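## Task

Take plate K83 out of plate nest N1 and place it on Q1's block, lying flat within the block's locators, with its well A1 sitting at the block corner labelled A1. Close Q1's lid using the LID key. Q1 is loose, so by the end it must be back in its original spot and orientation. Press START on Q1; the run has to be active when you finish, but an active run counts against you if anything you were required to fix is still wrong. Nothing may be considered done if it only stays correct because the robot is holding it. Finally release everything and pull the grippers away; resting against START or Q1's housing is still considered clear.

## Robot and tools

Robot: two six-joint arms with parallel grippers, named left_arm and right_arm. The names do not indicate sides of any image. The idle arm may be parked out of the way.

Frame: a single scene frame for both arms. Origin sits on the tabletop midway between the arms; +x points out across the table, +z points up, and left_arm is on the +y side. Arm bases may be tilted. Mounting plates and the metal frame behind the arms are fixed obstacles; a "too close" warning counts a plate plus its side of the frame as belonging to that arm.

Labware conventions: on any labelled item, well A1 is at the labelled short end, in the corner farther from the labelled long side. Q1's upper front keys, left to right when facing it: LID, CLEAR, START, STOP. LID toggles the lid. LID and START are ignored while the lid is partway. If the lid is obstructed it stops and the lamp goes red; then only CLEAR helps, which releases and reopens the lid. A blue lamp means a run is active. Very small commanded moves (a few mm) may not actually shift the hand. Loose objects may occasionally get a brief external shove.

Tool execute_actions, argument actions: a list holding zero or one item. Empty list: just reports the current state (LOOK). An item with rows: a motion of up to 15 control steps, each 1/30 s; steps defaults to 15. rows holds 1 to 15 rows, one per step; if fewer rows than steps, the final row is held. An item with only steps (max 300): a wait, counted from the previous result and including your reply time. Optional pictures (boolean) toggles camera images; they are included by default.

Each row is one flat list of 14 numbers covering both arms, even if only one moves: left_arm waist, shoulder, elbow, wrist pitch, wrist yaw, wrist roll, gripper opening, then the same seven for right_arm. The six joint values are absolute target angles in radians (same as printed under Joint positions), not offsets. Stated ranges per arm: waist -2.880 to 2.880, shoulder 0.000 to 3.142, elbow 0.000 to 3.019, wrist pitch -1.693 to 1.571, wrist yaw -1.571 to 1.571, wrist roll -2.094 to 2.094. A call is rejected (nothing sent) if a target exceeds a range end by over 0.019 rad and is farther out than the current angle. Actual ends may differ by up to 0.019 rad; targets beyond the real end are clipped, and "joint sent to its limit" may be reported, possibly about an earlier motion. Its absence proves nothing.

Opening is a scale from -1 (closed) to +1 (fully open), an absolute setting. Away from the extremes the fingers go to where grip_measured would read your value. To hold something, command roughly 0.03 below grip_measured; smaller gaps grip more lightly. Pad force tops out near 50 to 62 N (less on some grippers, and less on parts thinner than about 2 mm); initial contact can spike harder. Each gripper's reading has a fixed bias up to about 1 mm.

Motion limits: per step, each joint's target is kept within a lead of its measured angle: 0.264 waist, 0.32 shoulder, 0.276 elbow, 0.33 wrist pitch, 0.186 wrist yaw, 0.522 wrist roll (rad). If targets would move a gripper over 70 mm from where it is, all joints are scaled back. Arms keep chasing the last row while you think or wait, until everything is nearly still or a step is HELD; after that, only a new action moves them further. Fingers finish opening or closing regardless.

Results: the state line `left_arm: …` | `right_arm: …` gives each gripper's end_effector_position (metres, scene frame) and end_effector_quat_wxyz. That point lies between the pads, about 1 cm short of the fingertips; fingers point along gripper +z and close along its y axis. Printed positions can be off, more so at long reach. Joint positions and Joint velocities list per arm the six joints (rad, rad/s) then the pad gap (m, m/s; 0.094 m fully open). grip_measured is the opening on the command scale. "joint command not followed" means the clearance check altered or blocked targets on some steps; HELD marks steps where your row, fully or partly, was not sent.

Tool zoom_image: camera (cam_head_left, cam_head_right, cam_left_wrist, cam_right_wrist) and region [x0, y0, x1, y1] in pixels of that camera's latest 504x504 image, origin top-left, at most 504 by 504. Head cameras are pinhole with radial distortion; wrist cameras are fisheye.

Tool finished_scene: scene is the number of the current scene. Answering without a tool call ends everything.

Avoid: dropping or knocking anything off the table, which ends the scene; arms colliding or pressing on each other; slips, slams and hard pushes; leaving Q1 displaced or rotated. Holding loads heats motors: MOTOR HOT appears from 85 °C, and at 100 °C the arm drops its load and stops (OVER-TEMPERATURE FAULT). Smooth, efficient, quick motion is preferred.

Each tool is called as a command line: name --argument value for each argument, lists and objects as JSON in quotes; but a table of rows of numbers goes row by row, as --pt "numbers of a row", without its own name.

## Session

execute_actions --actions '[]'

Scene clock: 0.00 s of 10800.00 s.
left_arm: end_effector_position=(+0.6260, +0.4249, +0.1966) grip_measured=+1.000 end_effector_quat_wxyz=(-0.218, +0.661, -0.682, -0.223) | right_arm: end_effector_position=(+0.1625, -0.2216, +0.2105) grip_measured=+1.000 end_effector_quat_wxyz=(-0.002, +0.770, -0.630, +0.104)
Joint positions: left_arm=[ 0.041  2.034  1.955 -1.463 -0.634 -1.494  0.094] | right_arm=[ 0.624  0.647  0.75  -1.584  0.188 -1.319  0.094]
Joint velocities: left_arm=[ 0.005 -0.024  0.002  0.002 -0.037 -0.037  0.   ] | right_arm=[-0.005 -0.005 -0.012  0.007  0.007 -0.007  0.   ]

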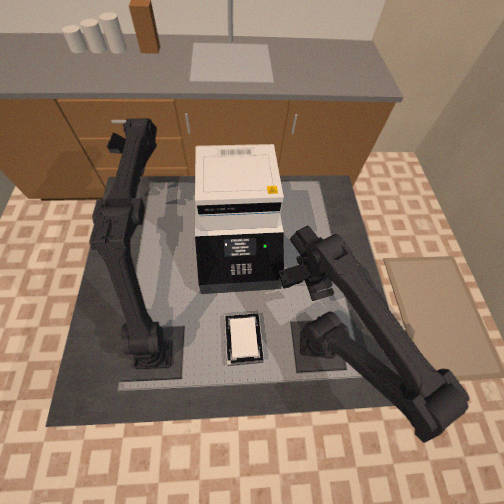

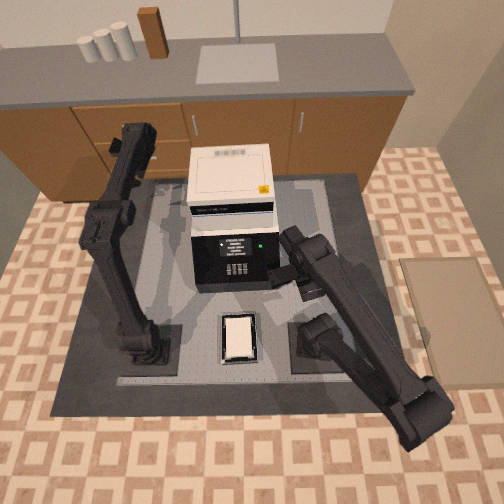

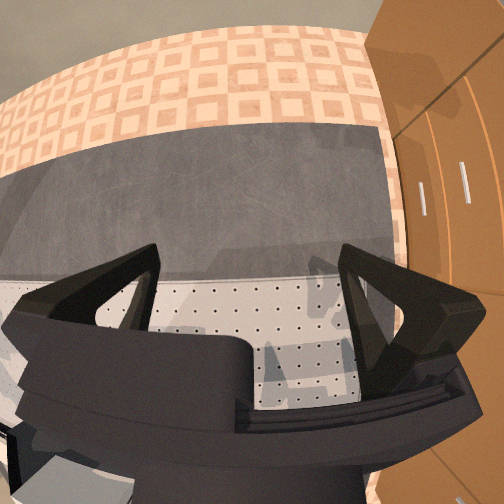

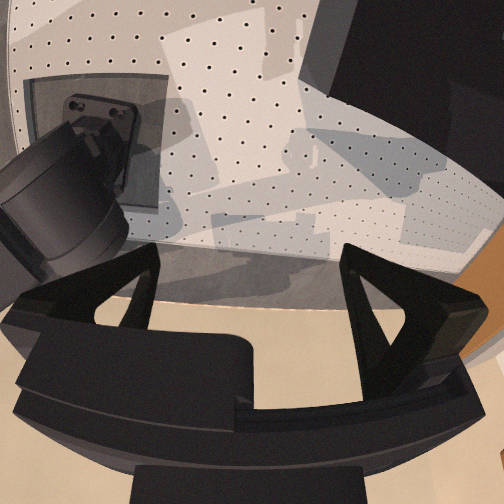

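zoom_image --camera "cam_head_left" --region '[170, 130, 310, 300]'

zoom_image --camera "cam_head_left" --region '[200, 295, 290, 385]'

Region (170, 130, 310, 300) of cam_head_left's 504x504 image, scaled by 2.965, with more detail than that image has; it fills the left 415 columns of this view, and the rest is white.

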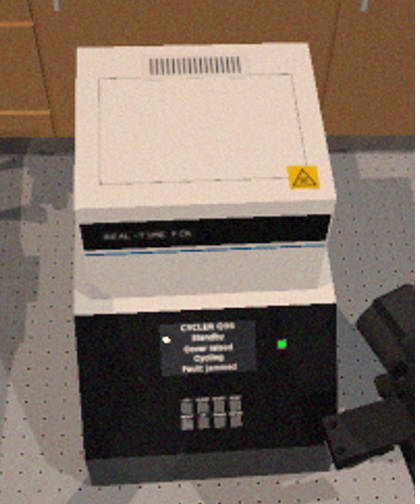

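Region (200, 295, 290, 385) of cam_head_left's 504x504 image, scaled by 5.600, with more detail than that image has.

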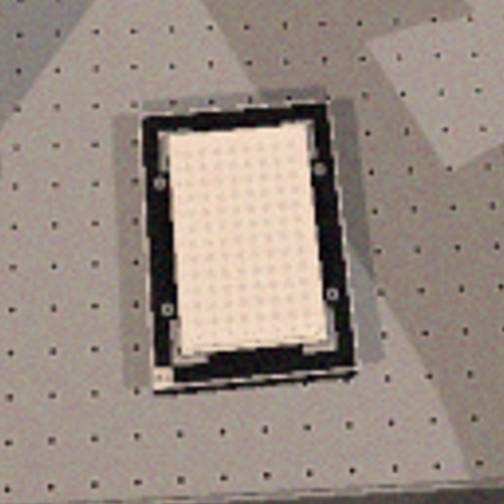

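execute_actions --actions '[{"rows":[[0.041,2.034,2.3,-1.463,-0.634,-1.494,1,0.3,0.647,0.75,-1.584,0.188,-1.319,1]]}]' --pictures false

execute_actions --actions '[{"steps":20}]' --pictures false

execute_actions --actions '[{"rows":[[0.041,1.6,2.3,-1.463,-0.634,-1.494,1,0.3,0.647,0.75,-1.2,0.188,-1.319,1]]}]' --pictures false

execute_actions --actions '[{"steps":20}]' --pictures false

execute_actions --actions '[{"rows":[[0.041,1.6,2.3,-1.463,0,0,1,0,0.647,0.75,-1.2,0,0,1]]}]' --pictures false

execute_actions --actions '[{"steps":40}]'

Scene clock: 10.90 s of 10800.00 s.
left_arm: end_effector_position=(+0.6806, +0.4267, +0.3251) grip_measured=+1.000 end_effector_quat_wxyz=(-0.323, +0.686, -0.640, -0.123) | right_arm: end_effector_position=(+0.1677, -0.2772, +0.2105) grip_measured=+1.000 end_effector_quat_wxyz=(+0.016, +0.653, -0.750, +0.104)
Joint positions: left_arm=[ 0.041  2.033  2.261 -1.464 -0.633 -1.494  0.094] | right_arm=[ 0.287  0.647  0.75  -1.584  0.19  -1.319  0.094]
Joint velocities: left_arm=[-0.005 -0.054 -0.012 -0.007 -0.022 -0.022  0.   ] | right_arm=[ 0.005 -0.005 -0.017  0.002  0.051 -0.007  0.   ]
Steps of this call (steps 1 to 90: nothing new was sent; then 7.40 s passed at rest; steps 91 to 105: all 15 steps of this action). Readings (joint positions):
91: left_arm=[0.041 2.036 1.969 -1.464 -0.633 -1.494] | right_arm=[0.597 0.647 0.750 -1.584 0.182 -1.319]
92: left_arm=[0.041 2.044 1.996 -1.464 -0.633 -1.494] | right_arm=[0.527 0.647 0.750 -1.584 0.182 -1.319]
94: left_arm=[0.041 2.056 2.060 -1.464 -0.633 -1.494] | right_arm=[0.367 0.647 0.750 -1.584 0.188 -1.319]
98: left_arm=[0.041 2.057 2.185 -1.464 -0.633 -1.494] | right_arm=[0.281 0.647 0.750 -1.584 0.190 -1.319]
105: the state above

Scene clock: 11.57 s of 10800.00 s.
left_arm: end_effector_position=(+0.6807, +0.4267, +0.3248) grip_measured=+1.000 end_effector_quat_wxyz=(-0.323, +0.686, -0.640, -0.124) | right_arm: end_effector_position=(+0.1677, -0.2772, +0.2105) grip_measured=+1.000 end_effector_quat_wxyz=(+0.016, +0.653, -0.750, +0.104)
Joint positions: left_arm=[ 0.041  2.033  2.261 -1.464 -0.633 -1.494  0.094] | right_arm=[ 0.287  0.647  0.75  -1.584  0.19  -1.319  0.094]
Joint velocities: left_arm=[ 0.005 -0.015  0.002 -0.012 -0.066  0.037  0.   ] | right_arm=[ 0.005  0.015 -0.002  0.007 -0.007 -0.081  0.   ]
Steps of this call (steps 1 to 15: the robot went on to your last target; steps 16 to 20: nothing new was sent). Readings (joint positions):
1: left_arm=[0.041 2.032 2.261 -1.464 -0.633 -1.494] | right_arm=[0.287 0.647 0.750 -1.584 0.190 -1.319]
2: left_arm=[0.041 2.032 2.261 -1.464 -0.633 -1.494] | right_arm=[0.287 0.647 0.750 -1.584 0.190 -1.319]
4: left_arm=[0.041 2.033 2.261 -1.464 -0.633 -1.494] | right_arm=[0.287 0.647 0.750 -1.584 0.190 -1.319]
8: left_arm=[0.041 2.033 2.261 -1.464 -0.633 -1.494] | right_arm=[0.287 0.647 0.750 -1.584 0.190 -1.319]
20: the state above
All arms were judged still, so your last target was given up. Only a new action makes them travel on or press farther. Fingers that are still opening or closing keep moving.

Scene clock: 12.07 s of 10800.00 s.
left_arm: end_effector_position=(+0.6255, +0.4247, +0.4593) grip_measured=+1.000 end_effector_quat_wxyz=(-0.390, +0.694, -0.603, -0.054) | right_arm: end_effector_position=(+0.2491, -0.2671, +0.2291) grip_measured=+1.000 end_effector_quat_wxyz=(-0.129, +0.626, -0.743, +0.200)
Joint positions: left_arm=[ 0.041  1.823  2.259 -1.464 -0.633 -1.494  0.094] | right_arm=[ 0.287  0.645  0.739 -1.222  0.19  -1.32   0.094]
Joint velocities: left_arm=[-0.005 -0.62  -0.002  0.002 -0.022  0.066  0.   ] | right_arm=[ 0.015 -0.015  0.002  0.007  0.037  0.007  0.   ]
Steps of this call (steps 1 to 15: all 15 steps of this action). Readings (joint positions):
1: left_arm=[0.041 2.029 2.261 -1.464 -0.633 -1.494] | right_arm=[0.287 0.644 0.746 -1.526 0.190 -1.320]
2: left_arm=[0.041 2.025 2.259 -1.464 -0.633 -1.494] | right_arm=[0.287 0.642 0.740 -1.421 0.190 -1.320]
4: left_arm=[0.041 2.010 2.259 -1.464 -0.633 -1.494] | right_arm=[0.287 0.645 0.739 -1.280 0.190 -1.320]
8: left_arm=[0.041 1.957 2.259 -1.464 -0.633 -1.494] | right_arm=[0.287 0.645 0.739 -1.223 0.190 -1.320]
15: the state above

Scene clock: 12.73 s of 10800.00 s.
left_arm: end_effector_position=(+0.5260, +0.4211, +0.6069) grip_measured=+1.000 end_effector_quat_wxyz=(-0.469, +0.694, -0.546, +0.034) | right_arm: end_effector_position=(+0.2491, -0.2671, +0.2291) grip_measured=+1.000 end_effector_quat_wxyz=(-0.129, +0.626, -0.743, +0.200)
Joint positions: left_arm=[ 0.041  1.579  2.278 -1.464 -0.633 -1.494  0.094] | right_arm=[ 0.287  0.645  0.739 -1.222  0.19  -1.32   0.094]
Joint velocities: left_arm=[ 0.005  0.112  0.002 -0.002 -0.037 -0.051  0.   ] | right_arm=[-0.015 -0.005 -0.007  0.022  0.022  0.022  0.   ]
Steps of this call (steps 1 to 20: the robot went on to your last target). Readings (joint positions):
1: left_arm=[0.041 1.802 2.259 -1.464 -0.633 -1.494] | right_arm=[0.287 0.645 0.739 -1.222 0.190 -1.320]
2: left_arm=[0.041 1.780 2.259 -1.464 -0.633 -1.494] | right_arm=[0.287 0.645 0.739 -1.222 0.190 -1.320]
4: left_arm=[0.041 1.735 2.259 -1.464 -0.633 -1.494] | right_arm=[0.287 0.645 0.739 -1.222 0.190 -1.320]
8: left_arm=[0.041 1.646 2.259 -1.464 -0.633 -1.494] | right_arm=[0.287 0.645 0.739 -1.222 0.190 -1.320]
20: the state above

Scene clock: 13.23 s of 10800.00 s.
left_arm: end_effector_position=(+0.5610, +0.3218, +0.5749) grip_measured=+1.000 end_effector_quat_wxyz=(+0.383, -0.098, +0.918, -0.025) | right_arm: end_effector_position=(+0.2450, -0.3086, +0.2267) grip_measured=+1.000 end_effector_quat_wxyz=(+0.219, +0.029, +0.975, -0.034)
Joint positions: left_arm=[ 0.042  1.595  2.278 -1.464 -0.003 -0.173  0.094] | right_arm=[-0.013  0.645  0.739 -1.219  0.002 -0.118  0.094]
Joint velocities: left_arm=[-0.005 -0.005  0.012  0.012 -0.037  1.018  0.   ] | right_arm=[-0.015 -0.015 -0.002 -0.002 -0.022  0.813  0.   ]
Steps of this call (steps 1 to 15: all 15 steps of this action). Readings (joint positions):
1: left_arm=[0.043 1.581 2.278 -1.464 -0.540 -1.409] | right_arm=[0.258 0.645 0.739 -1.222 0.086 -1.236]
2: left_arm=[0.044 1.583 2.278 -1.464 -0.435 -1.308] | right_arm=[0.193 0.645 0.739 -1.222 0.028 -1.136]
4: left_arm=[0.044 1.587 2.278 -1.464 -0.227 -1.109] | right_arm=[0.052 0.645 0.739 -1.219 0.008 -0.935]
8: left_arm=[0.042 1.595 2.278 -1.464 -0.008 -0.709] | right_arm=[-0.019 0.645 0.739 -1.219 0.004 -0.532]
15: the state above

Scene clock: 14.57 s of 10800.00 s.
left_arm: end_effector_position=(+0.5610, +0.3218, +0.5749) grip_measured=+1.000 end_effector_quat_wxyz=(+0.384, -0.023, +0.923, +0.007) | right_arm: end_effector_position=(+0.2450, -0.3086, +0.2267) grip_measured=+1.000 end_effector_quat_wxyz=(+0.220, +0.082, +0.972, -0.022)
Joint positions: left_arm=[ 0.042  1.595  2.278 -1.464 -0.003 -0.01   0.094] | right_arm=[-0.013  0.645  0.739 -1.219  0.002 -0.009  0.094]
Joint velocities: left_arm=[ 0.005 -0.015 -0.012 -0.012  0.051 -0.037  0.   ] | right_arm=[-0.005  0.005 -0.012  0.007  0.037  0.007  0.   ]
Steps of this call (steps 1 to 30: the robot went on to your last target; steps 31 to 40: nothing new was sent). Readings (joint positions):
1: left_arm=[0.042 1.595 2.278 -1.464 -0.003 -0.141] | right_arm=[-0.013 0.645 0.739 -1.219 0.002 -0.096]
2: left_arm=[0.042 1.595 2.278 -1.464 -0.003 -0.114] | right_arm=[-0.013 0.645 0.739 -1.219 0.002 -0.078]
4: left_arm=[0.042 1.595 2.278 -1.464 -0.003 -0.076] | right_arm=[-0.013 0.645 0.739 -1.219 0.002 -0.053]
8: left_arm=[0.042 1.595 2.278 -1.464 -0.003 -0.037] | right_arm=[-0.013 0.645 0.739 -1.219 0.002 -0.027]
40: the state above
All arms were judged still, so your last target was given up. Only a new action makes them travel on or press farther. Fingers that are still opening or closing keep moving.

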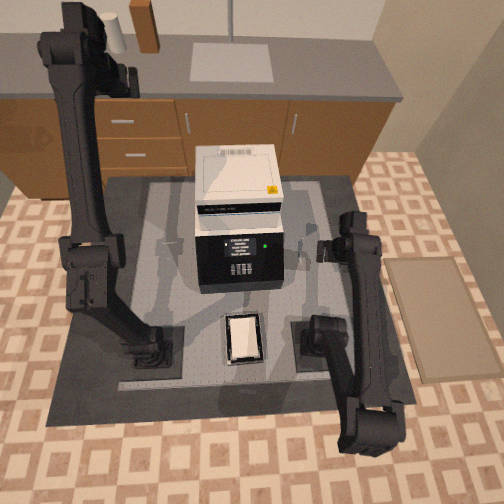

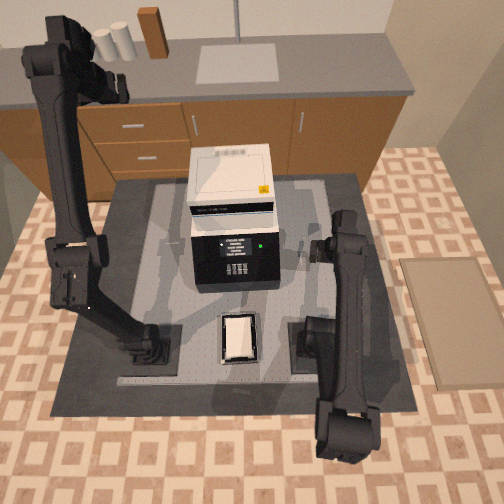

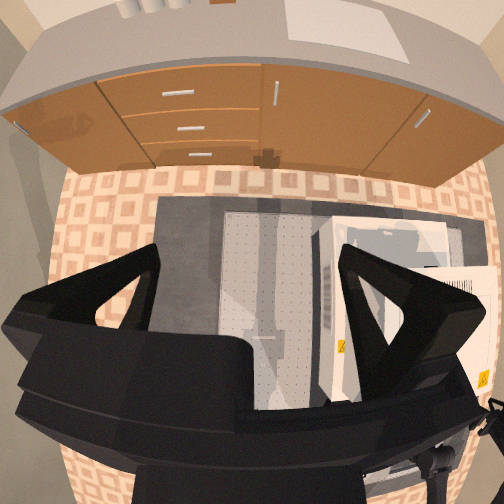

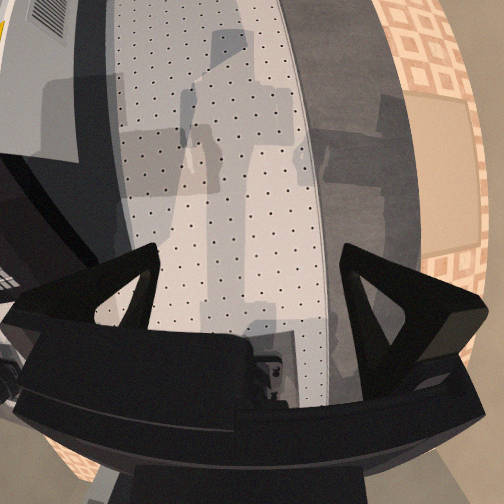

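execute_actions --actions '[{"rows":[[0,1.33,1.3,-1.45,0,-0.82,-1,-0.3,0.5,0.6,-1.2,0,0,1]]}]' --pictures false

execute_actions --actions '[{"steps":25}]' --pictures false

execute_actions --actions '[{"rows":[[-0.9,1.2,1.12,-1.45,0,-0.9,-1,-0.3,0.5,0.6,-1.2,0,0,1]]}]' --pictures false

execute_actions --actions '[{"steps":30}]'

Scene clock: 32.00 s of 10800.00 s.
left_arm: end_effector_position=(+0.3969, +0.3026, +0.2748) grip_measured=-0.987 end_effector_quat_wxyz=(+0.064, -0.353, +0.933, -0.022) | right_arm: end_effector_position=(+0.1882, -0.3611, +0.1822) grip_measured=+1.000 end_effector_quat_wxyz=(+0.220, +0.227, +0.947, -0.055)
Joint positions: left_arm=[ 0.01   1.311  1.322 -1.446 -0.003 -0.717  0.001] | right_arm=[-0.313  0.491  0.579 -1.2    0.002 -0.005  0.094]
Joint velocities: left_arm=[ 0.005  0.405 -0.974 -0.012  0.022 -0.593 -0.   ] | right_arm=[-0.015  0.005 -0.012 -0.007 -0.037 -0.022  0.   ]
Steps of this call (steps 1 to 90: nothing new was sent; then 13.93 s passed at rest; steps 91 to 105: all 15 steps of this action). Readings (joint positions):
91: left_arm=[0.040 1.576 2.238 -1.452 -0.003 -0.070] | right_arm=[-0.038 0.634 0.722 -1.210 -0.007 -0.009]
92: left_arm=[0.037 1.534 2.157 -1.446 -0.003 -0.144] | right_arm=[-0.103 0.606 0.690 -1.201 -0.007 -0.009]
94: left_arm=[0.026 1.437 1.967 -1.444 -0.003 -0.323] | right_arm=[-0.250 0.540 0.618 -1.200 0.001 -0.007]
98: left_arm=[0.010 1.302 1.668 -1.446 -0.003 -0.541] | right_arm=[-0.320 0.491 0.579 -1.200 0.003 -0.005]
105: the state above

Scene clock: 32.83 s of 10800.00 s.
left_arm: end_effector_position=(+0.3895, +0.3025, +0.2420) grip_measured=-0.987 end_effector_quat_wxyz=(+0.025, -0.396, +0.918, -0.009) | right_arm: end_effector_position=(+0.1882, -0.3611, +0.1822) grip_measured=+1.000 end_effector_quat_wxyz=(+0.220, +0.227, +0.947, -0.055)
Joint positions: left_arm=[ 0.01   1.347  1.275 -1.446 -0.002 -0.809  0.001] | right_arm=[-0.313  0.491  0.579 -1.2    0.002 -0.005  0.094]
Joint velocities: left_arm=[-0.015  0.005 -0.007  0.007 -0.007 -0.007  0.   ] | right_arm=[-0.015  0.015 -0.007 -0.002 -0.007 -0.007  0.   ]
Steps of this call (steps 1 to 25: the robot went on to your last target). Readings (joint positions):
1: left_arm=[0.010 1.326 1.296 -1.446 -0.003 -0.736] | right_arm=[-0.313 0.491 0.579 -1.200 0.002 -0.005]
2: left_arm=[0.010 1.341 1.282 -1.446 -0.002 -0.751] | right_arm=[-0.313 0.491 0.579 -1.200 0.002 -0.005]
4: left_arm=[0.010 1.361 1.275 -1.446 -0.002 -0.772] | right_arm=[-0.313 0.491 0.579 -1.200 0.002 -0.005]
8: left_arm=[0.010 1.356 1.275 -1.446 -0.002 -0.794] | right_arm=[-0.313 0.491 0.579 -1.200 0.002 -0.005]
25: the state above

Scene clock: 33.33 s of 10800.00 s.
left_arm: end_effector_position=(+0.2359, +0.0887, +0.2403) grip_measured=-0.988 end_effector_quat_wxyz=(+0.023, -0.136, +0.990, -0.012) | right_arm: end_effector_position=(+0.1882, -0.3611, +0.1822) grip_measured=+1.000 end_effector_quat_wxyz=(+0.220, +0.227, +0.947, -0.055)
Joint positions: left_arm=[-0.718  1.153  1.105 -1.475 -0.02  -0.994  0.001] | right_arm=[-0.313  0.491  0.579 -1.2    0.002 -0.005  0.094]
Joint velocities: left_arm=[-1.763  0.103  0.012  0.056  0.168  0.374 -0.001] | right_arm=[-0.005 -0.005 -0.007 -0.022 -0.081  0.022  0.   ]
Steps of this call (steps 1 to 15: all 15 steps of this action). Readings (joint positions):
1: left_arm=[-0.002 1.341 1.262 -1.443 -0.008 -0.817] | right_arm=[-0.313 0.491 0.579 -1.200 0.002 -0.005]
2: left_arm=[-0.028 1.325 1.236 -1.442 -0.008 -0.826] | right_arm=[-0.313 0.491 0.579 -1.200 0.002 -0.005]
4: left_arm=[-0.122 1.288 1.176 -1.442 -0.008 -0.841] | right_arm=[-0.313 0.491 0.579 -1.200 0.002 -0.005]
8: left_arm=[-0.368 1.233 1.132 -1.438 0.003 -0.862] | right_arm=[-0.313 0.491 0.579 -1.200 0.002 -0.005]
15: the state above

Scene clock: 34.33 s of 10800.00 s.
left_arm: end_effector_position=(+0.1932, +0.0384, +0.2253) grip_measured=-0.988 end_effector_quat_wxyz=(+0.002, +0.001, +1.000, -0.004) | right_arm: end_effector_position=(+0.1882, -0.3611, +0.1822) grip_measured=+1.000 end_effector_quat_wxyz=(+0.220, +0.227, +0.947, -0.055)
Joint positions: left_arm=[-0.907  1.202  1.105 -1.465  0.003 -0.91   0.001] | right_arm=[-0.313  0.491  0.579 -1.2    0.002 -0.005  0.094]
Joint velocities: left_arm=[-0.005 -0.005  0.002 -0.007  0.007 -0.007 -0.001] | right_arm=[ 0.015  0.005  0.012 -0.002 -0.022 -0.007  0.   ]
Steps of this call (steps 1 to 30: the robot went on to your last target). Readings (joint positions):
1: left_arm=[-0.781 1.157 1.105 -1.470 -0.012 -0.978] | right_arm=[-0.313 0.491 0.579 -1.200 0.002 -0.005]
2: left_arm=[-0.841 1.165 1.105 -1.468 -0.004 -0.964] | right_arm=[-0.313 0.491 0.579 -1.200 0.002 -0.005]
4: left_arm=[-0.918 1.184 1.105 -1.466 0.003 -0.943] | right_arm=[-0.313 0.491 0.579 -1.200 0.002 -0.005]
8: left_arm=[-0.923 1.202 1.105 -1.465 0.004 -0.923] | right_arm=[-0.313 0.491 0.579 -1.200 0.002 -0.005]
30: the state above
All arms were judged still, so your last target was given up. Only a new action makes them travel on or press farther. Fingers that are still opening or closing keep moving.

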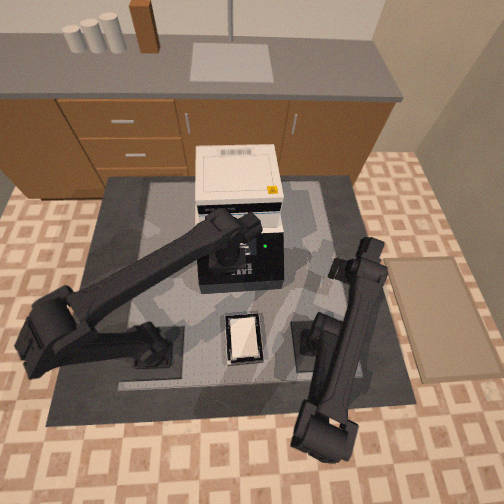

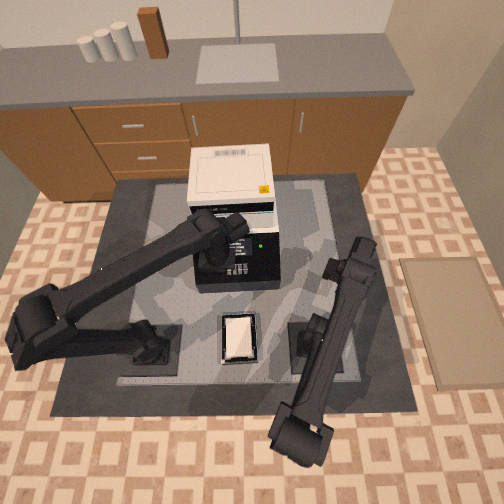

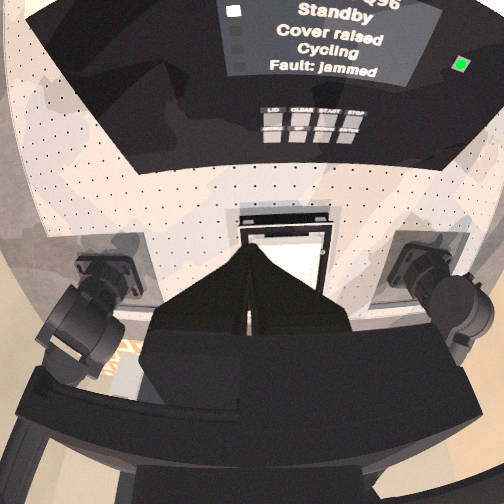

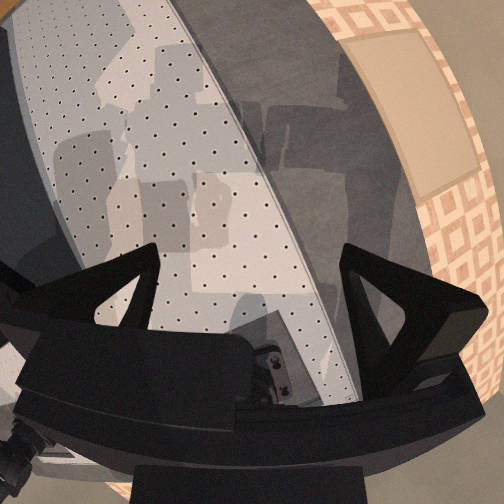

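execute_actions --actions '[{"rows":[[-0.79,1.355,1.21,-1.394,0,-0.79,-1,-0.3,0.5,0.6,-1.2,0,0,1]]}]' --pictures false

execute_actions --actions '[{"steps":15}]'

Scene clock: 40.03 s of 10800.00 s.
left_arm: end_effector_position=(+0.2487, +0.0265, +0.1997) grip_measured=-0.988 end_effector_quat_wxyz=(-0.013, -0.005, +1.000, +0.007) | right_arm: end_effector_position=(+0.1882, -0.3611, +0.1822) grip_measured=+1.000 end_effector_quat_wxyz=(+0.220, +0.227, +0.947, -0.055)
Joint positions: left_arm=[-0.806  1.355  1.172 -1.416  0.011 -0.82   0.001] | right_arm=[-0.313  0.491  0.579 -1.2    0.002 -0.005  0.094]
Joint velocities: left_arm=[ 0.005  0.005  0.017 -0.007  0.037 -0.037  0.002] | right_arm=[ 0.005 -0.005  0.007 -0.007  0.081 -0.037  0.   ]
Steps of this call (steps 1 to 90: nothing new was sent; then 2.20 s passed at rest; steps 91 to 105: all 15 steps of this action). Readings (joint positions):
91: left_arm=[-0.898 1.212 1.110 -1.462 0.005 -0.893] | right_arm=[-0.313 0.491 0.579 -1.200 0.002 -0.005]
92: left_arm=[-0.879 1.233 1.126 -1.454 0.005 -0.874] | right_arm=[-0.313 0.491 0.579 -1.200 0.002 -0.005]
94: left_arm=[-0.827 1.296 1.163 -1.426 0.003 -0.847] | right_arm=[-0.313 0.491 0.579 -1.200 0.002 -0.005]
98: left_arm=[-0.805 1.355 1.172 -1.416 0.011 -0.830] | right_arm=[-0.313 0.491 0.579 -1.200 0.002 -0.005]
105: the state above

Scene clock: 40.53 s of 10800.00 s.
left_arm: end_effector_position=(+0.2487, +0.0265, +0.1997) grip_measured=-0.988 end_effector_quat_wxyz=(-0.013, -0.005, +1.000, +0.007) | right_arm: end_effector_position=(+0.1882, -0.3611, +0.1822) grip_measured=+1.000 end_effector_quat_wxyz=(+0.220, +0.227, +0.947, -0.055)
Joint positions: left_arm=[-0.806  1.355  1.172 -1.416  0.011 -0.82   0.001] | right_arm=[-0.313  0.491  0.579 -1.2    0.002 -0.005  0.094]
Joint velocities: left_arm=[ 0.005 -0.005  0.007 -0.017  0.051 -0.007  0.002] | right_arm=[-0.015 -0.005 -0.017 -0.012 -0.11   0.022  0.   ]
Steps of this call (steps 1 to 15: the robot went on to your last target). Readings (joint positions):
1: left_arm=[-0.806 1.355 1.172 -1.416 0.011 -0.820] | right_arm=[-0.313 0.491 0.579 -1.200 0.002 -0.005]
2: left_arm=[-0.806 1.355 1.172 -1.416 0.011 -0.820] | right_arm=[-0.313 0.491 0.579 -1.200 0.002 -0.005]
4: left_arm=[-0.806 1.355 1.172 -1.416 0.011 -0.820] | right_arm=[-0.313 0.491 0.579 -1.200 0.002 -0.005]
8: left_arm=[-0.806 1.355 1.172 -1.416 0.011 -0.820] | right_arm=[-0.313 0.491 0.579 -1.200 0.002 -0.005]
15: the state above
All arms were judged still, so your last target was given up. Only a new action makes them travel on or press farther. Fingers that are still opening or closing keep moving.

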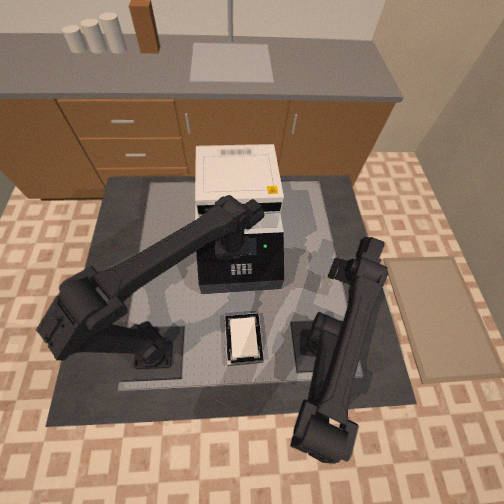

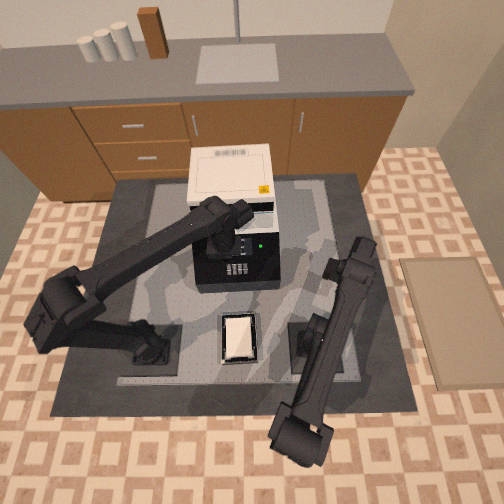

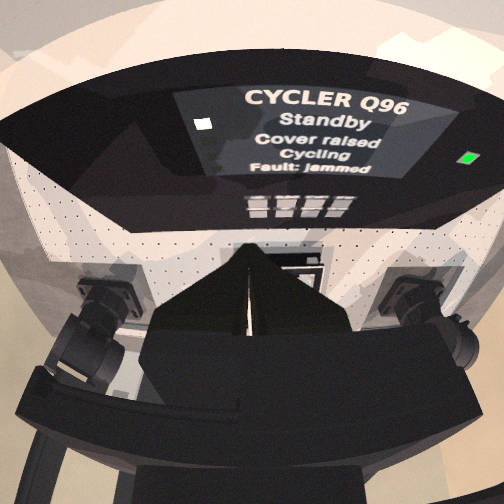

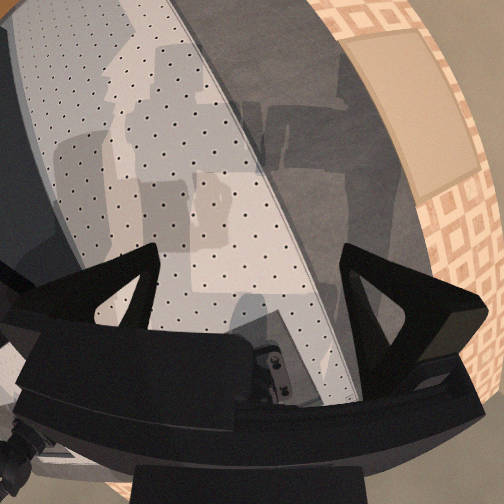

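execute_actions --actions '[{"rows":[[-1.0,1.2,1.1,-1.2,-0.3,-1.0,-1,-0.3,0.5,0.6,-1.2,0,0,1],[-1.0,1.2,1.1,-1.2,-0.3,-1.0,-1,-0.3,0.5,0.6,-1.2,0,0,1],[-1.0,1.2,1.1,-1.2,-0.3,-1.0,-1,-0.3,0.5,0.6,-1.2,0,0,1],[-1.0,1.2,1.1,-1.2,-0.3,-1.0,-1,-0.3,0.5,0.6,-1.2,0,0,1],[-1.0,1.2,1.1,-1.2,-0.3,-1.0,-1,-0.3,0.5,0.6,-1.2,0,0,1],[-1.07,1.16,0.9,-1.02,-0.43,-1.05,-1,-0.3,0.5,0.6,-1.2,0,0,1]]}]' --pictures false

execute_actions --actions '[{"steps":20}]'

Scene clock: 47.73 s of 10800.00 s.
left_arm: end_effector_position=(+0.2212, +0.0173, +0.1798) grip_measured=-0.988 end_effector_quat_wxyz=(+0.244, +0.000, +0.970, -0.005) | right_arm: end_effector_position=(+0.1882, -0.3611, +0.1822) grip_measured=+1.000 end_effector_quat_wxyz=(+0.220, +0.227, +0.947, -0.055)
Joint positions: left_arm=[-1.079  1.156  0.887 -1.047 -0.426 -1.028  0.001] | right_arm=[-0.313  0.491  0.579 -1.2    0.002 -0.005  0.094]
Joint velocities: left_arm=[-0.005  0.044 -0.007  0.134  0.007 -0.066  0.   ] | right_arm=[ 0.005 -0.024  0.002 -0.007  0.007 -0.081  0.   ]
Steps of this call (steps 1 to 90: nothing new was sent; then 3.70 s passed at rest; steps 91 to 105: all 15 steps of this action). Readings (joint positions):
91: left_arm=[-0.830 1.341 1.153 -1.380 -0.078 -0.849] | right_arm=[-0.313 0.491 0.579 -1.200 0.002 -0.005]
92: left_arm=[-0.869 1.316 1.122 -1.316 -0.188 -0.878] | right_arm=[-0.313 0.491 0.579 -1.200 0.002 -0.005]
94: left_arm=[-0.958 1.266 1.091 -1.254 -0.278 -0.918] | right_arm=[-0.313 0.491 0.579 -1.200 0.002 -0.005]
98: left_arm=[-1.067 1.156 0.974 -1.079 -0.417 -0.983] | right_arm=[-0.313 0.491 0.579 -1.200 0.002 -0.005]
105: the state above

Scene clock: 48.40 s of 10800.00 s.
left_arm: end_effector_position=(+0.2218, +0.0163, +0.1799) grip_measured=-0.988 end_effector_quat_wxyz=(+0.245, -0.006, +0.970, -0.008) | right_arm: end_effector_position=(+0.1882, -0.3611, +0.1822) grip_measured=+1.000 end_effector_quat_wxyz=(+0.220, +0.227, +0.947, -0.055)
Joint positions: left_arm=[-1.079  1.157  0.887 -1.042 -0.427 -1.04   0.001] | right_arm=[-0.313  0.491  0.579 -1.2    0.002 -0.005  0.094]
Joint velocities: left_arm=[-0.015  0.005 -0.007 -0.032 -0.037 -0.007  0.   ] | right_arm=[-0.005 -0.005  0.002 -0.017 -0.022 -0.066  0.   ]
Steps of this call (steps 1 to 20: the robot went on to your last target). Readings (joint positions):
1: left_arm=[-1.079 1.157 0.887 -1.044 -0.426 -1.031] | right_arm=[-0.313 0.491 0.579 -1.200 0.002 -0.005]
2: left_arm=[-1.079 1.157 0.887 -1.043 -0.426 -1.032] | right_arm=[-0.313 0.491 0.579 -1.200 0.002 -0.005]
4: left_arm=[-1.079 1.157 0.887 -1.042 -0.427 -1.035] | right_arm=[-0.313 0.491 0.579 -1.200 0.002 -0.005]
8: left_arm=[-1.079 1.157 0.887 -1.042 -0.427 -1.038] | right_arm=[-0.313 0.491 0.579 -1.200 0.002 -0.005]
20: the state above

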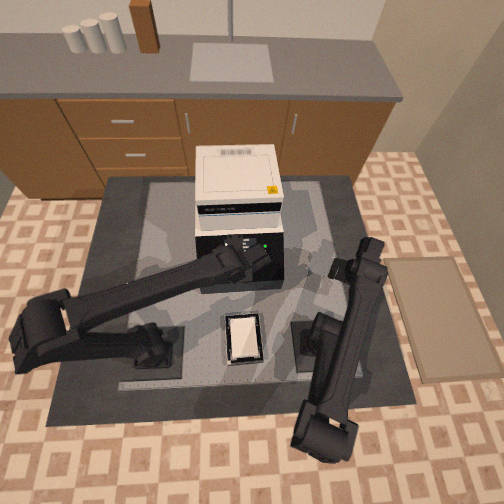

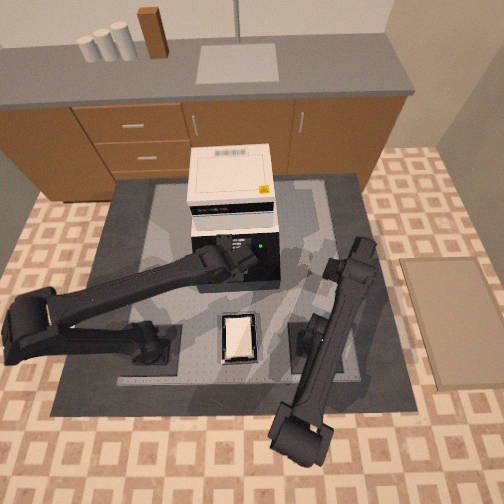

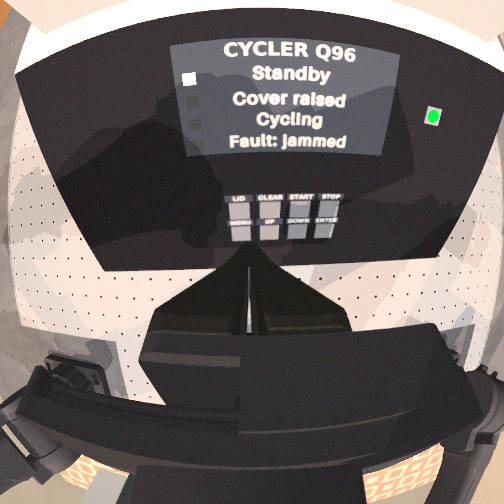

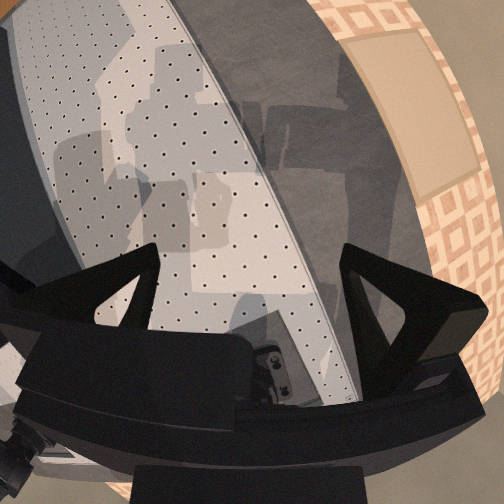

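execute_actions --actions '[{"rows":[[-1.025,1.185,0.835,-0.945,-0.43,-1.0,-1,-0.3,0.5,0.6,-1.2,0,0,1]]}]'

Scene clock: 52.07 s of 10800.00 s.
left_arm: end_effector_position=(+0.2350, +0.0303, +0.1514) grip_measured=-0.988 end_effector_quat_wxyz=(+0.243, -0.016, +0.970, +0.006) | right_arm: end_effector_position=(+0.1882, -0.3611, +0.1822) grip_measured=+1.000 end_effector_quat_wxyz=(+0.220, +0.227, +0.947, -0.055)
Joint positions: left_arm=[-1.028  1.182  0.829 -0.967 -0.427 -1.011  0.001] | right_arm=[-0.313  0.491  0.579 -1.2    0.002 -0.005  0.094]
Joint velocities: left_arm=[ 0.005 -0.015 -0.002 -0.002 -0.051  0.022  0.001] | right_arm=[-0.005 -0.005  0.007 -0.022 -0.022  0.095  0.   ]
Steps of this call (steps 1 to 15: the robot went on to your last target; steps 16 to 90: nothing new was sent; then 0.17 s passed at rest; steps 91 to 105: all 15 steps of this action). Readings (joint positions):
91: left_arm=[-1.075 1.158 0.879 -1.024 -0.427 -1.034] | right_arm=[-0.313 0.491 0.579 -1.200 0.002 -0.005]
92: left_arm=[-1.067 1.158 0.869 -0.998 -0.427 -1.029] | right_arm=[-0.313 0.491 0.579 -1.200 0.002 -0.005]
94: left_arm=[-1.045 1.166 0.847 -0.976 -0.427 -1.023] | right_arm=[-0.313 0.491 0.579 -1.200 0.002 -0.005]
98: left_arm=[-1.028 1.182 0.829 -0.971 -0.427 -1.016] | right_arm=[-0.313 0.491 0.579 -1.200 0.002 -0.005]
105: the state above

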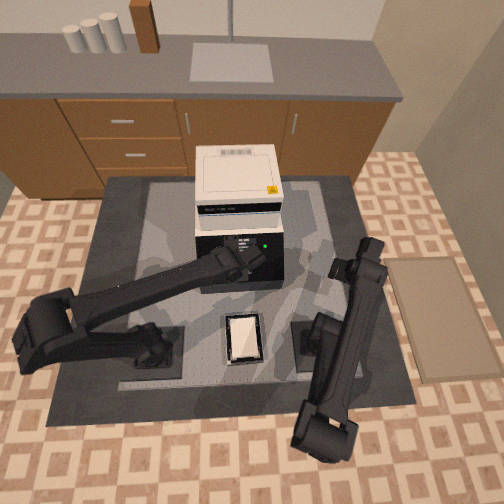

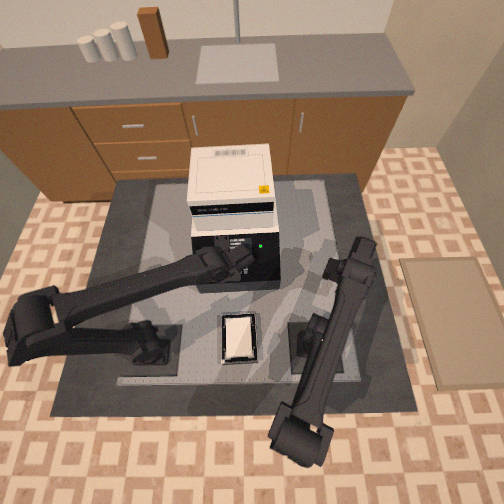

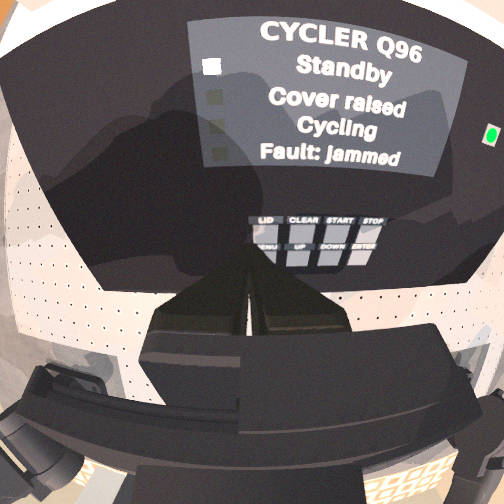

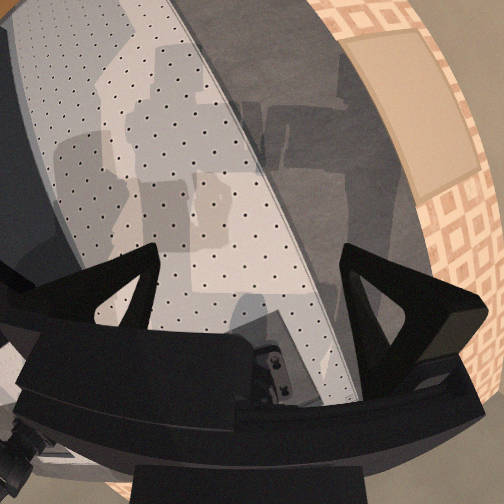

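execute_actions --actions '[{"rows":[[-1.025,1.225,0.86,-0.92,-0.43,-1.0,-1,-0.3,0.5,0.6,-1.2,0,0,1]]}]'

Scene clock: 54.53 s of 10800.00 s.
left_arm: end_effector_position=(+0.2382, +0.0253, +0.1413) grip_measured=-0.988 end_effector_quat_wxyz=(+0.241, -0.015, +0.970, +0.010) | right_arm: end_effector_position=(+0.1882, -0.3611, +0.1822) grip_measured=+1.000 end_effector_quat_wxyz=(+0.220, +0.227, +0.947, -0.055)
Joint positions: left_arm=[-1.028  1.216  0.829 -0.943 -0.428 -1.01   0.001] | right_arm=[-0.313  0.491  0.579 -1.2    0.002 -0.005  0.094]
Joint velocities: left_arm=[-0.005 -0.015  0.002  0.007  0.037 -0.022  0.   ] | right_arm=[-0.015 -0.015 -0.007 -0.007 -0.007 -0.037  0.   ]
Steps of this call (steps 1 to 15: the robot went on to your last target; steps 16 to 59: nothing new was sent; steps 60 to 74: all 15 steps of this action). Readings (joint positions):
60: left_arm=[-1.028 1.185 0.829 -0.963 -0.427 -1.010] | right_arm=[-0.313 0.491 0.579 -1.200 0.002 -0.005]
61: left_arm=[-1.028 1.189 0.829 -0.955 -0.427 -1.010] | right_arm=[-0.313 0.491 0.579 -1.200 0.002 -0.005]
63: left_arm=[-1.028 1.203 0.829 -0.945 -0.427 -1.010] | right_arm=[-0.313 0.491 0.579 -1.200 0.002 -0.005]
67: left_arm=[-1.028 1.216 0.829 -0.943 -0.428 -1.010] | right_arm=[-0.313 0.491 0.579 -1.200 0.002 -0.005]
74: the state above

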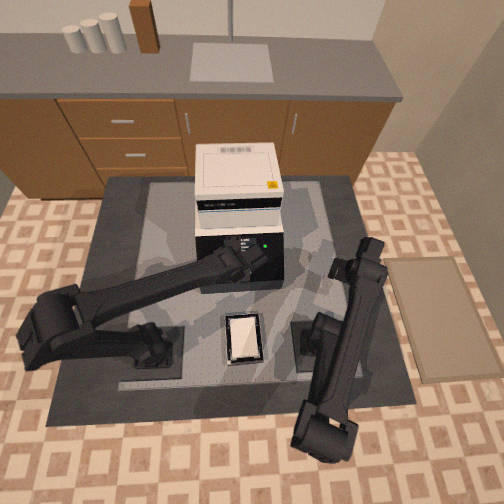

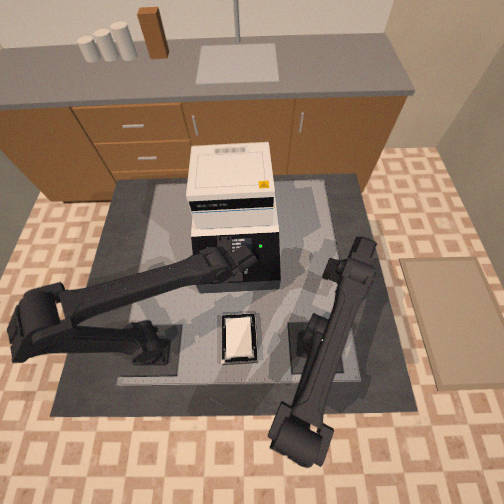

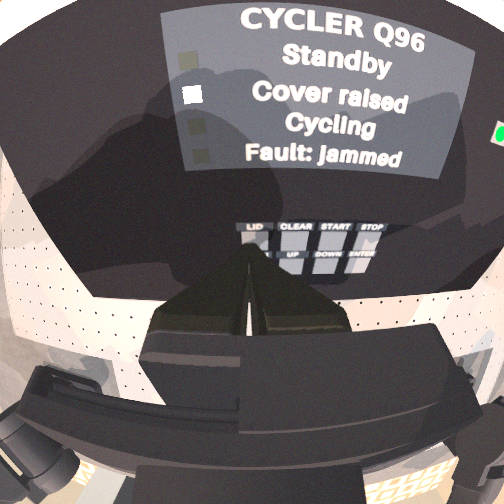

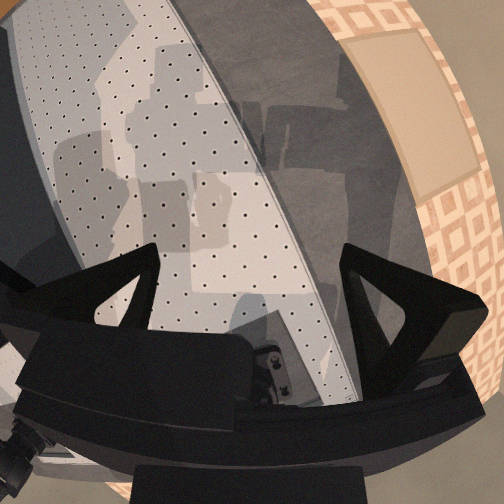

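execute_actions --actions '[{"rows":[[-1.1,1.13,0.92,-1.02,-0.43,-1.05,-1,-0.3,0.5,0.6,-1.2,0,0,1]],"steps":8}]' --pictures false

execute_actions --actions '[{"rows":[[-1.43,1.2,0.95,-1.3,0,-1.43,1,-0.3,0.5,0.6,-1.2,0,0,1]]}]' --pictures false

execute_actions --actions '[{"steps":30}]'

Scene clock: 57.67 s of 10800.00 s.
left_arm: end_effector_position=(+0.2174, +0.0091, +0.1851) grip_measured=-0.988 end_effector_quat_wxyz=(+0.257, +0.001, +0.966, -0.032) | right_arm: end_effector_position=(+0.1882, -0.3611, +0.1822) grip_measured=+1.000 end_effector_quat_wxyz=(+0.220, +0.227, +0.947, -0.055)
Joint positions: left_arm=[-1.1    1.131  0.873 -1.001 -0.428 -1.034  0.001] | right_arm=[-0.313  0.491  0.579 -1.2    0.002 -0.005  0.094]
Joint velocities: left_arm=[-0.005 -0.151  0.11   0.007 -0.051 -0.037 -0.001] | right_arm=[ 0.005  0.005  0.007  0.002  0.037 -0.022  0.   ]
Steps of this call (steps 1 to 15: the robot went on to your last target; steps 16 to 86: nothing new was sent; steps 87 to 94: all 8 steps of this action). Readings (joint positions):
87: left_arm=[-1.034 1.211 0.834 -0.956 -0.428 -1.015] | right_arm=[-0.313 0.491 0.579 -1.200 0.002 -0.005]
88: left_arm=[-1.047 1.202 0.839 -0.976 -0.428 -1.020] | right_arm=[-0.313 0.491 0.579 -1.200 0.002 -0.005]
90: left_arm=[-1.078 1.174 0.850 -0.995 -0.428 -1.027] | right_arm=[-0.313 0.491 0.579 -1.200 0.002 -0.005]
94: the state above

Scene clock: 58.17 s of 10800.00 s.
left_arm: end_effector_position=(+0.0298, -0.0061, +0.1473) grip_measured=+1.000 end_effector_quat_wxyz=(-0.003, +0.021, +1.000, +0.009) | right_arm: end_effector_position=(+0.1882, -0.3611, +0.1822) grip_measured=+1.000 end_effector_quat_wxyz=(+0.220, +0.227, +0.947, -0.055)
Joint positions: left_arm=[-1.439  1.204  0.897 -1.283  0.003 -1.401  0.094] | right_arm=[-0.313  0.491  0.579 -1.2    0.002 -0.005  0.094]
Joint velocities: left_arm=[ 0.063 -0.015 -0.002 -0.017 -0.051 -0.125  0.   ] | right_arm=[-0.015 -0.005  0.002  0.002 -0.007  0.022  0.   ]
Steps of this call (steps 1 to 15: all 15 steps of this action). Readings (joint positions):
1: left_arm=[-1.112 1.131 0.883 -1.040 -0.373 -1.079] | right_arm=[-0.313 0.491 0.579 -1.200 0.002 -0.005]
2: left_arm=[-1.147 1.135 0.892 -1.099 -0.307 -1.125] | right_arm=[-0.313 0.491 0.579 -1.200 0.002 -0.005]
4: left_arm=[-1.255 1.150 0.896 -1.180 -0.162 -1.203] | right_arm=[-0.313 0.491 0.579 -1.200 0.002 -0.005]
8: left_arm=[-1.451 1.196 0.897 -1.270 0.001 -1.329] | right_arm=[-0.313 0.491 0.579 -1.200 0.002 -0.005]
15: the state above

Scene clock: 59.17 s of 10800.00 s.
left_arm: end_effector_position=(+0.0302, -0.0061, +0.1473) grip_measured=+1.000 end_effector_quat_wxyz=(-0.003, +0.011, +1.000, +0.009) | right_arm: end_effector_position=(+0.1882, -0.3611, +0.1822) grip_measured=+1.000 end_effector_quat_wxyz=(+0.220, +0.227, +0.947, -0.055)
Joint positions: left_arm=[-1.437  1.204  0.897 -1.283  0.003 -1.42   0.094] | right_arm=[-0.313  0.491  0.579 -1.2    0.002 -0.005  0.094]
Joint velocities: left_arm=[-0.005 -0.005 -0.007 -0.017 -0.007  0.037  0.   ] | right_arm=[-0.024  0.005 -0.012  0.007  0.022 -0.022  0.   ]
Steps of this call (steps 1 to 30: the robot went on to your last target). Readings (joint positions):
1: left_arm=[-1.437 1.204 0.897 -1.283 0.003 -1.404] | right_arm=[-0.313 0.491 0.579 -1.200 0.002 -0.005]
2: left_arm=[-1.437 1.204 0.897 -1.283 0.003 -1.407] | right_arm=[-0.313 0.491 0.579 -1.200 0.002 -0.005]
4: left_arm=[-1.437 1.204 0.897 -1.283 0.003 -1.412] | right_arm=[-0.313 0.491 0.579 -1.200 0.002 -0.005]
8: left_arm=[-1.437 1.204 0.897 -1.283 0.003 -1.417] | right_arm=[-0.313 0.491 0.579 -1.200 0.002 -0.005]
30: the state above
All arms were judged still, so your last target was given up. Only a new action makes them travel on or press farther. Fingers that are still opening or closing keep moving.

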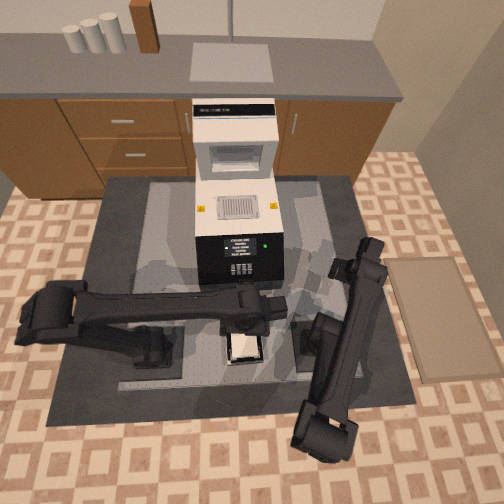

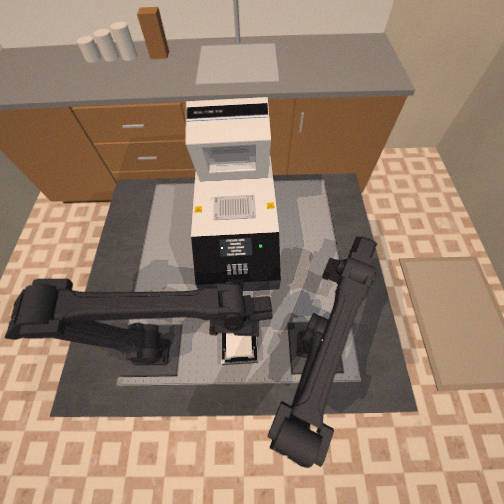

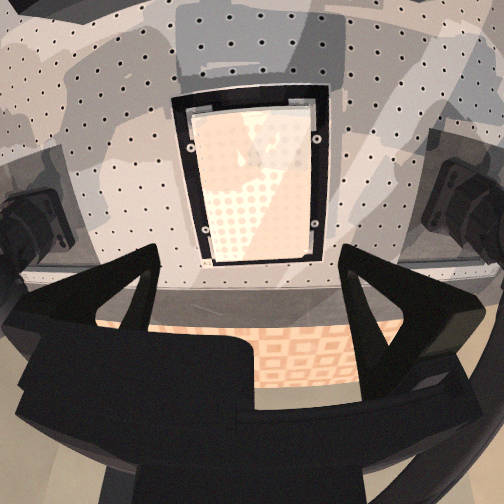

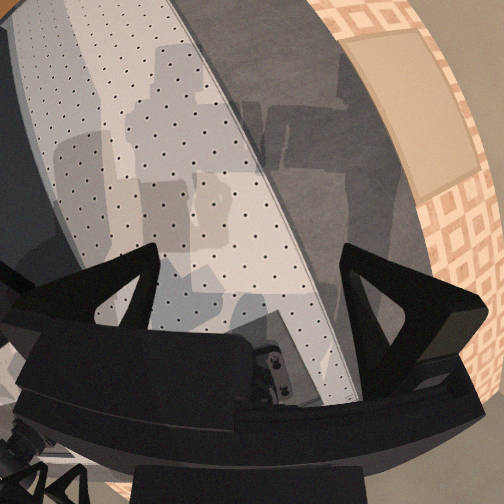

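zoom_image --camera "cam_left_wrist" --region '[150, 70, 360, 280]'

zoom_image --camera "cam_head_left" --region '[190, 140, 290, 240]'

Region (150, 70, 360, 280) of cam_left_wrist's 504x504 image, scaled by 2.400, with more detail than that image has.

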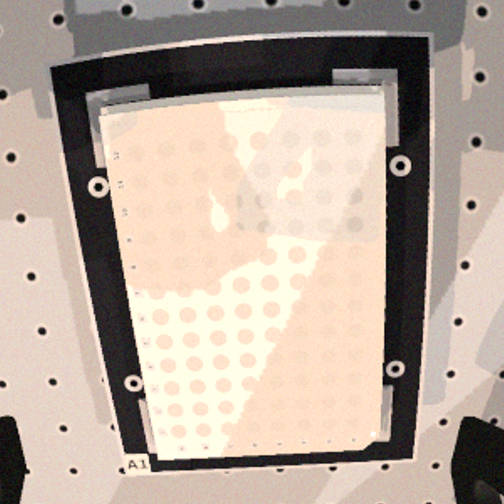

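Region (190, 140, 290, 240) of cam_head_left's 504x504 image, scaled by 5.040, with more detail than that image has.

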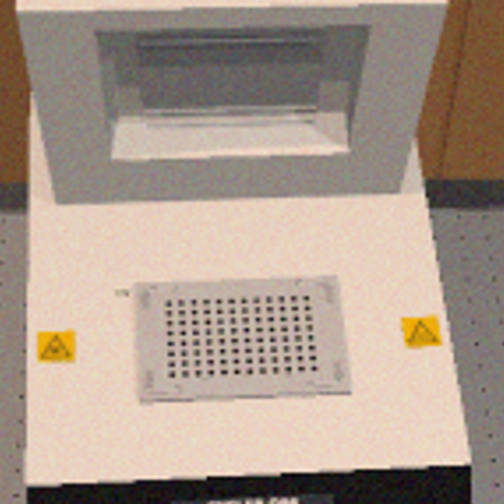

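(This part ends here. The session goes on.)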